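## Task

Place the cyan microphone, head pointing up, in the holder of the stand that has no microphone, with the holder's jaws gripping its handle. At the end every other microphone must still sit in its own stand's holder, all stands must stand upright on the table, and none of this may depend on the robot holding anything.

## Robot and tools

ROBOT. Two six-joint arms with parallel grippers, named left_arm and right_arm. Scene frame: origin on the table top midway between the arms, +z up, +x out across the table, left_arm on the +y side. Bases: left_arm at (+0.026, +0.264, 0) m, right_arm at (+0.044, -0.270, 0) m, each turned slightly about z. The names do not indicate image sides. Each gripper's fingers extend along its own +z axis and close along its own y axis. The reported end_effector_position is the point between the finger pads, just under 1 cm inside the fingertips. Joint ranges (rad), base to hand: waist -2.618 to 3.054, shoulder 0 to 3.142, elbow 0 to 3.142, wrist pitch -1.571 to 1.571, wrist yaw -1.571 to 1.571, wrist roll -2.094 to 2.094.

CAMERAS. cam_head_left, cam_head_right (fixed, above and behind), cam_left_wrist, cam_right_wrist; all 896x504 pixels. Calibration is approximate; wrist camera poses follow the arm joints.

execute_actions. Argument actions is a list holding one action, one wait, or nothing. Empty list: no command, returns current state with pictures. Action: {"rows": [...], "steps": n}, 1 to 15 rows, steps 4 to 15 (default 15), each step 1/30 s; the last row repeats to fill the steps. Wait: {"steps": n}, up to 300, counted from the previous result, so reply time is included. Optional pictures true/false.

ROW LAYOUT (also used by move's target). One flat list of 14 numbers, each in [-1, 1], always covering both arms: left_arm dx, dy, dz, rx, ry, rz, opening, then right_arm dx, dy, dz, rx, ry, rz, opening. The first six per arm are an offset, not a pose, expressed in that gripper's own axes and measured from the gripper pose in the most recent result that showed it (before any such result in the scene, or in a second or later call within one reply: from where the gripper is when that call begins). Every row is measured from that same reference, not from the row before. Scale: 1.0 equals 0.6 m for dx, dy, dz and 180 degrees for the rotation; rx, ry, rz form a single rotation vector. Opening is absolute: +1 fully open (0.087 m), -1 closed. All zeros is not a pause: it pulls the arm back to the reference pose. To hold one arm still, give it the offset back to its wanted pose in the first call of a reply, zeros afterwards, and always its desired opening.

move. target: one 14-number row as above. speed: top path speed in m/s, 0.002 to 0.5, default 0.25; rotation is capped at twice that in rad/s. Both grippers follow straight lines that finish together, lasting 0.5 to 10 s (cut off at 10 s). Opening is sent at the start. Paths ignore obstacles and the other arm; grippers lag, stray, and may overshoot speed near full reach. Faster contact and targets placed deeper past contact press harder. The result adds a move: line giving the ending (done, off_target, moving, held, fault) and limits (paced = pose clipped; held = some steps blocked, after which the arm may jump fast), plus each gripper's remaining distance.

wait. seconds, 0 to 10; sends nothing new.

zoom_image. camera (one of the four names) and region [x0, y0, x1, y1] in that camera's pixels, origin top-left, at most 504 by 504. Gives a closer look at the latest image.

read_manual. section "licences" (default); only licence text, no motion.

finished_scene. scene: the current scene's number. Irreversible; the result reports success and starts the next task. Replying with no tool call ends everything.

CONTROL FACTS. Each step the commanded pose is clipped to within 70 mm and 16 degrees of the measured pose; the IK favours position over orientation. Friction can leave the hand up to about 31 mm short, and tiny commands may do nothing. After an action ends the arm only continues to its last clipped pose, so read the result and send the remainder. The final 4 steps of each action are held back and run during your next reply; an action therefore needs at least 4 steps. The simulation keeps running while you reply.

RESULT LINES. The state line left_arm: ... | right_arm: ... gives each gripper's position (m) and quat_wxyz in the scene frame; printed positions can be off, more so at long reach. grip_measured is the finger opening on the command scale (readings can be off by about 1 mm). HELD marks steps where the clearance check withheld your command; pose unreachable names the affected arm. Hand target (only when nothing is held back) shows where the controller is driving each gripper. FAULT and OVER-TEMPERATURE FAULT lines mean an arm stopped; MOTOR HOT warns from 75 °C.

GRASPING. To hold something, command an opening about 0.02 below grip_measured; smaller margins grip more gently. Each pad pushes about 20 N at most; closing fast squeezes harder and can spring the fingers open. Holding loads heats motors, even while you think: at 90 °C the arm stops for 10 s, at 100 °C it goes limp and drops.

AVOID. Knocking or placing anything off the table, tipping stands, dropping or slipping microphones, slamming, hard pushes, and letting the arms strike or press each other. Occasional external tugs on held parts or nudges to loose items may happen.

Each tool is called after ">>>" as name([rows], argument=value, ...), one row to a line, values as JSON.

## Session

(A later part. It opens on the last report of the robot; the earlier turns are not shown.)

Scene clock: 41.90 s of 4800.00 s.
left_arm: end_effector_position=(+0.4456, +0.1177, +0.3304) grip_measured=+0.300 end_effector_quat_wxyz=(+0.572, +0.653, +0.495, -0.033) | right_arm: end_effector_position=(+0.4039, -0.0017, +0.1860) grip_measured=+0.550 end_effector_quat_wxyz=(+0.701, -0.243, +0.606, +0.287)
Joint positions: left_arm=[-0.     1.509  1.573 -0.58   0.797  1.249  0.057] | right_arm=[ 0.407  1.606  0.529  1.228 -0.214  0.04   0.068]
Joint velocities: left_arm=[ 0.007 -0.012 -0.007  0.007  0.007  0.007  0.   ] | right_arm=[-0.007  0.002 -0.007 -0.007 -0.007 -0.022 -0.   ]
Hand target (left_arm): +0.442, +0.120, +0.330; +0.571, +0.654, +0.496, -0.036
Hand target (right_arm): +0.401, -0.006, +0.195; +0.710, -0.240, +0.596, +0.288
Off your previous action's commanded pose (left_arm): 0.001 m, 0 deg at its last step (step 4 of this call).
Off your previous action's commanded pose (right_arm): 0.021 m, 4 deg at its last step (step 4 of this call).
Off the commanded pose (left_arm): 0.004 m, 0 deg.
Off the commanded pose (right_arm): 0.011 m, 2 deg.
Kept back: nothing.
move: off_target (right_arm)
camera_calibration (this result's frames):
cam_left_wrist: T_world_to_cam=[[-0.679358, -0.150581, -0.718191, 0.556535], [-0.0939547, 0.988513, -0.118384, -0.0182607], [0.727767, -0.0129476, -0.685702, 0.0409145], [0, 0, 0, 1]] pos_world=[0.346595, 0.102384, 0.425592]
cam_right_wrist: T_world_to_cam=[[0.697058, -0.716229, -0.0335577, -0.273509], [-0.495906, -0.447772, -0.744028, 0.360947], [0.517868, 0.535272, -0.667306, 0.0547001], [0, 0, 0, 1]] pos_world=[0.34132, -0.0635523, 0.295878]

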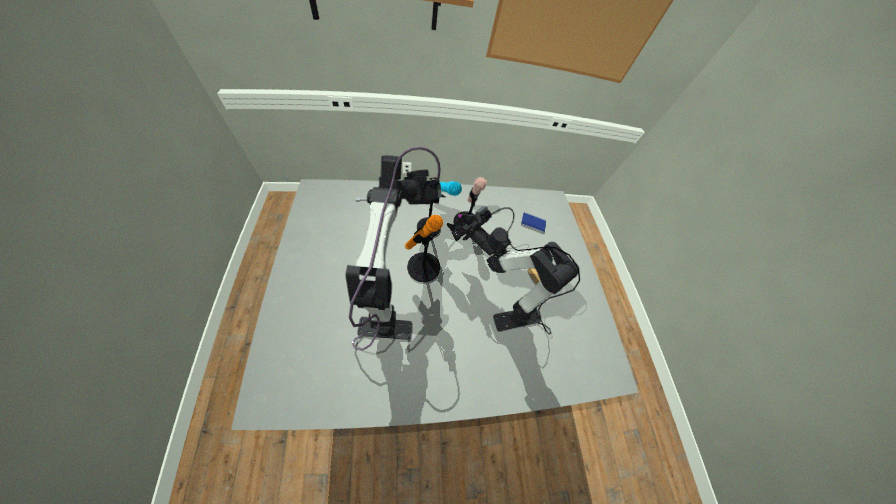

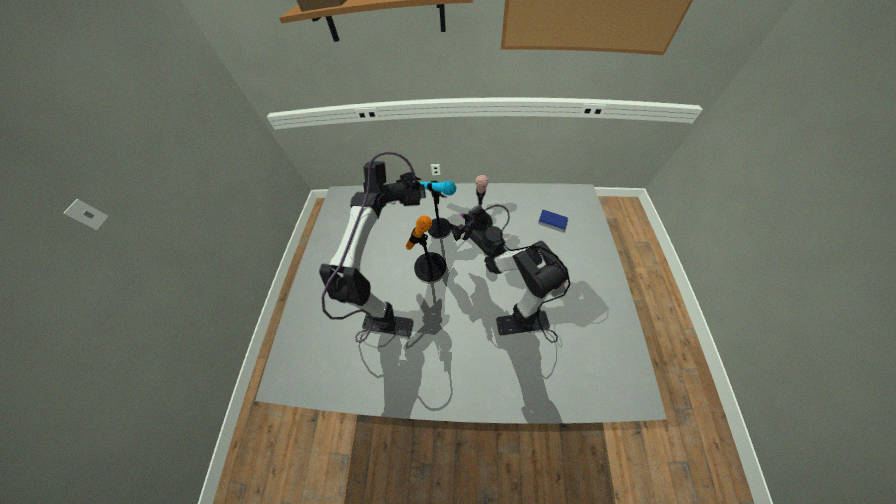

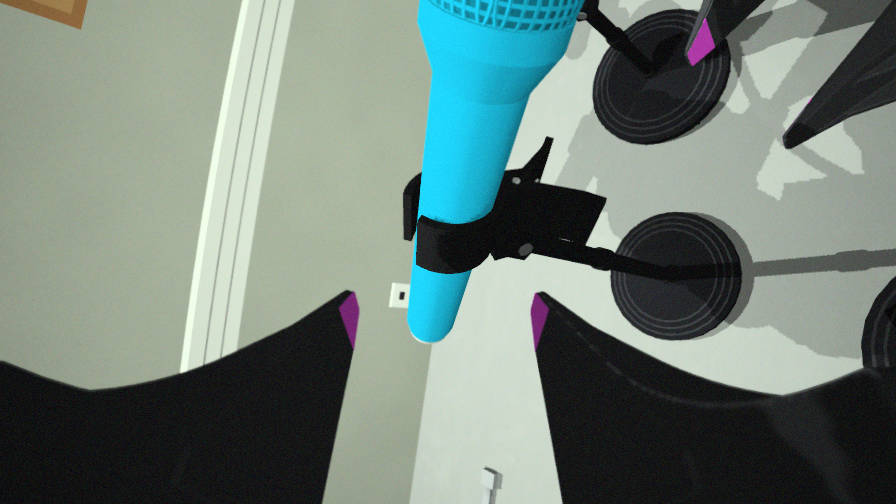

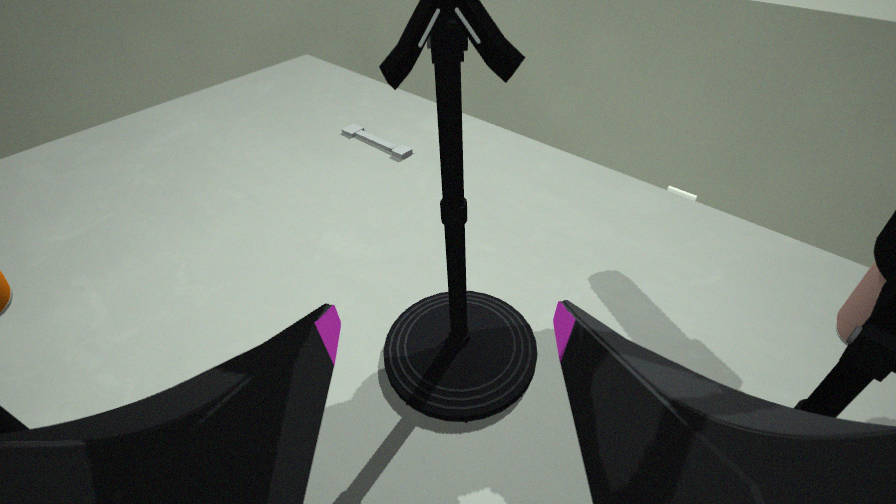

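>>> wait(seconds=1.5)

Scene clock: 43.47 s of 4800.00 s.
left_arm: end_effector_position=(+0.4454, +0.1176, +0.3301) grip_measured=+0.300 end_effector_quat_wxyz=(+0.571, +0.654, +0.495, -0.034) | right_arm: end_effector_position=(+0.4039, -0.0017, +0.1860) grip_measured=+0.550 end_effector_quat_wxyz=(+0.701, -0.243, +0.606, +0.287)
Joint positions: left_arm=[-0.     1.509  1.573 -0.581  0.798  1.251  0.057] | right_arm=[ 0.407  1.606  0.529  1.228 -0.214  0.04   0.068]
Joint velocities: left_arm=[ 0.002 -0.007 -0.017 -0.037 -0.022 -0.022 -0.001] | right_arm=[ 0.002 -0.007 -0.017 -0.095  0.037 -0.007  0.001]
Hand target (left_arm): +0.442, +0.120, +0.330; +0.571, +0.654, +0.495, -0.036
Hand target (right_arm): +0.401, -0.006, +0.195; +0.710, -0.240, +0.596, +0.288
Off the commanded pose (left_arm): 0.004 m, 0 deg.
Off the commanded pose (right_arm): 0.011 m, 2 deg.
Kept back: nothing.
Steps of this call (steps 1 to 47: nothing new was sent). Readings (end_effector_position):
1: left_arm (+0.4455, +0.1177, +0.3302) | right_arm (+0.4039, -0.0017, +0.1860)
2: left_arm (+0.4455, +0.1177, +0.3303) | right_arm (+0.4039, -0.0017, +0.1860)
4: left_arm (+0.4454, +0.1177, +0.3301) | right_arm (+0.4039, -0.0017, +0.1860)
8: left_arm (+0.4453, +0.1176, +0.3301) | right_arm (+0.4039, -0.0017, +0.1860)
47: the state above
camera_calibration (this result's frames):
cam_left_wrist: T_world_to_cam=[[-0.680073, -0.149313, -0.717778, 0.556177], [-0.092867, 0.9887, -0.117682, -0.0189862], [0.727239, -0.0133743, -0.686255, 0.0413842], [0, 0, 0, 1]] pos_world=[0.346382, 0.10237, 0.425378]
cam_right_wrist: T_world_to_cam=[[0.697058, -0.716229, -0.0335577, -0.273509], [-0.495906, -0.447772, -0.744028, 0.360947], [0.517868, 0.535272, -0.667306, 0.0547001], [0, 0, 0, 1]] pos_world=[0.34132, -0.0635523, 0.295878]

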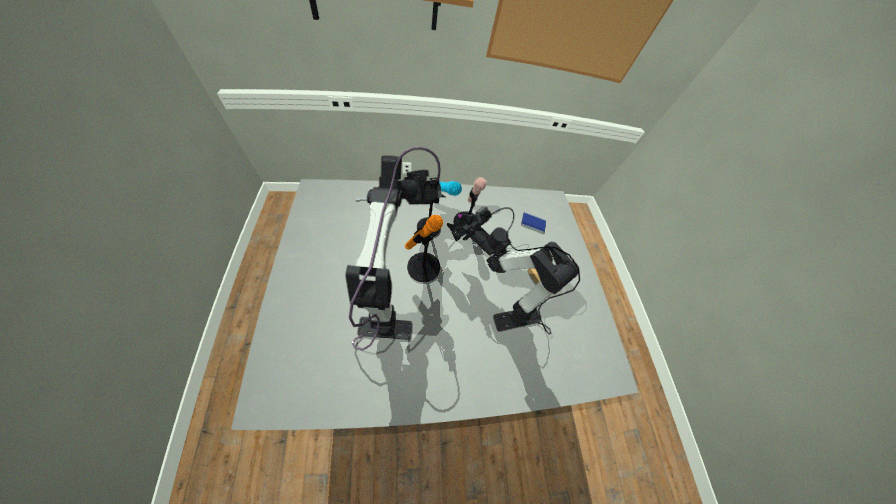

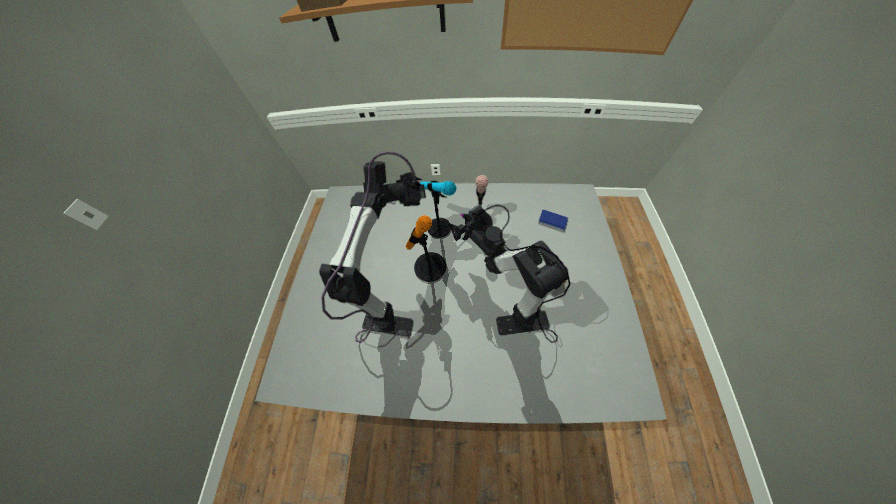

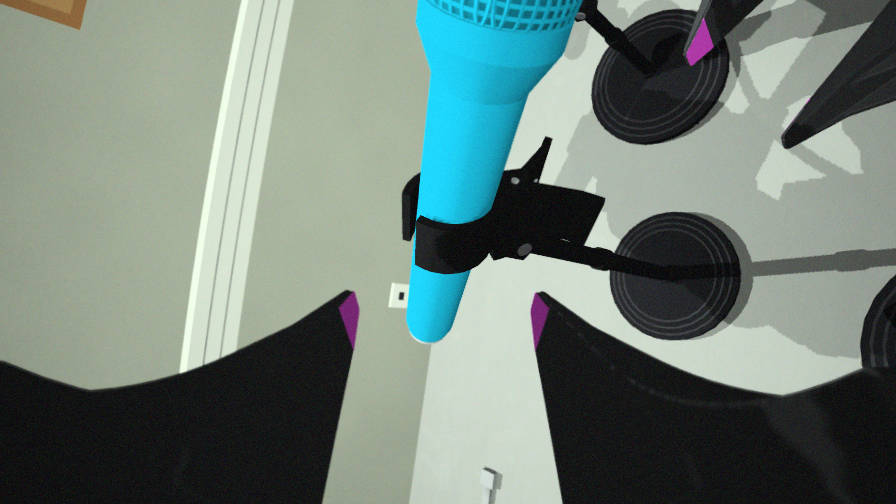

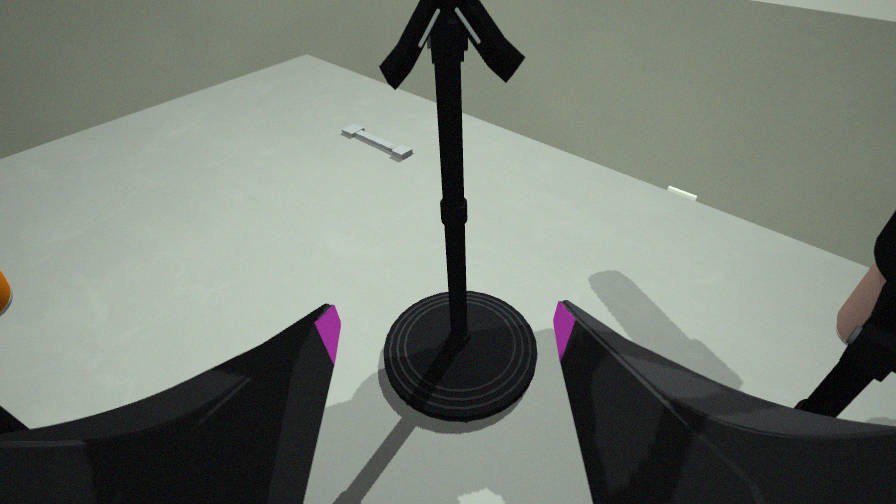

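>>> finished_scene(scene=2)

The scene is finished: the task was done.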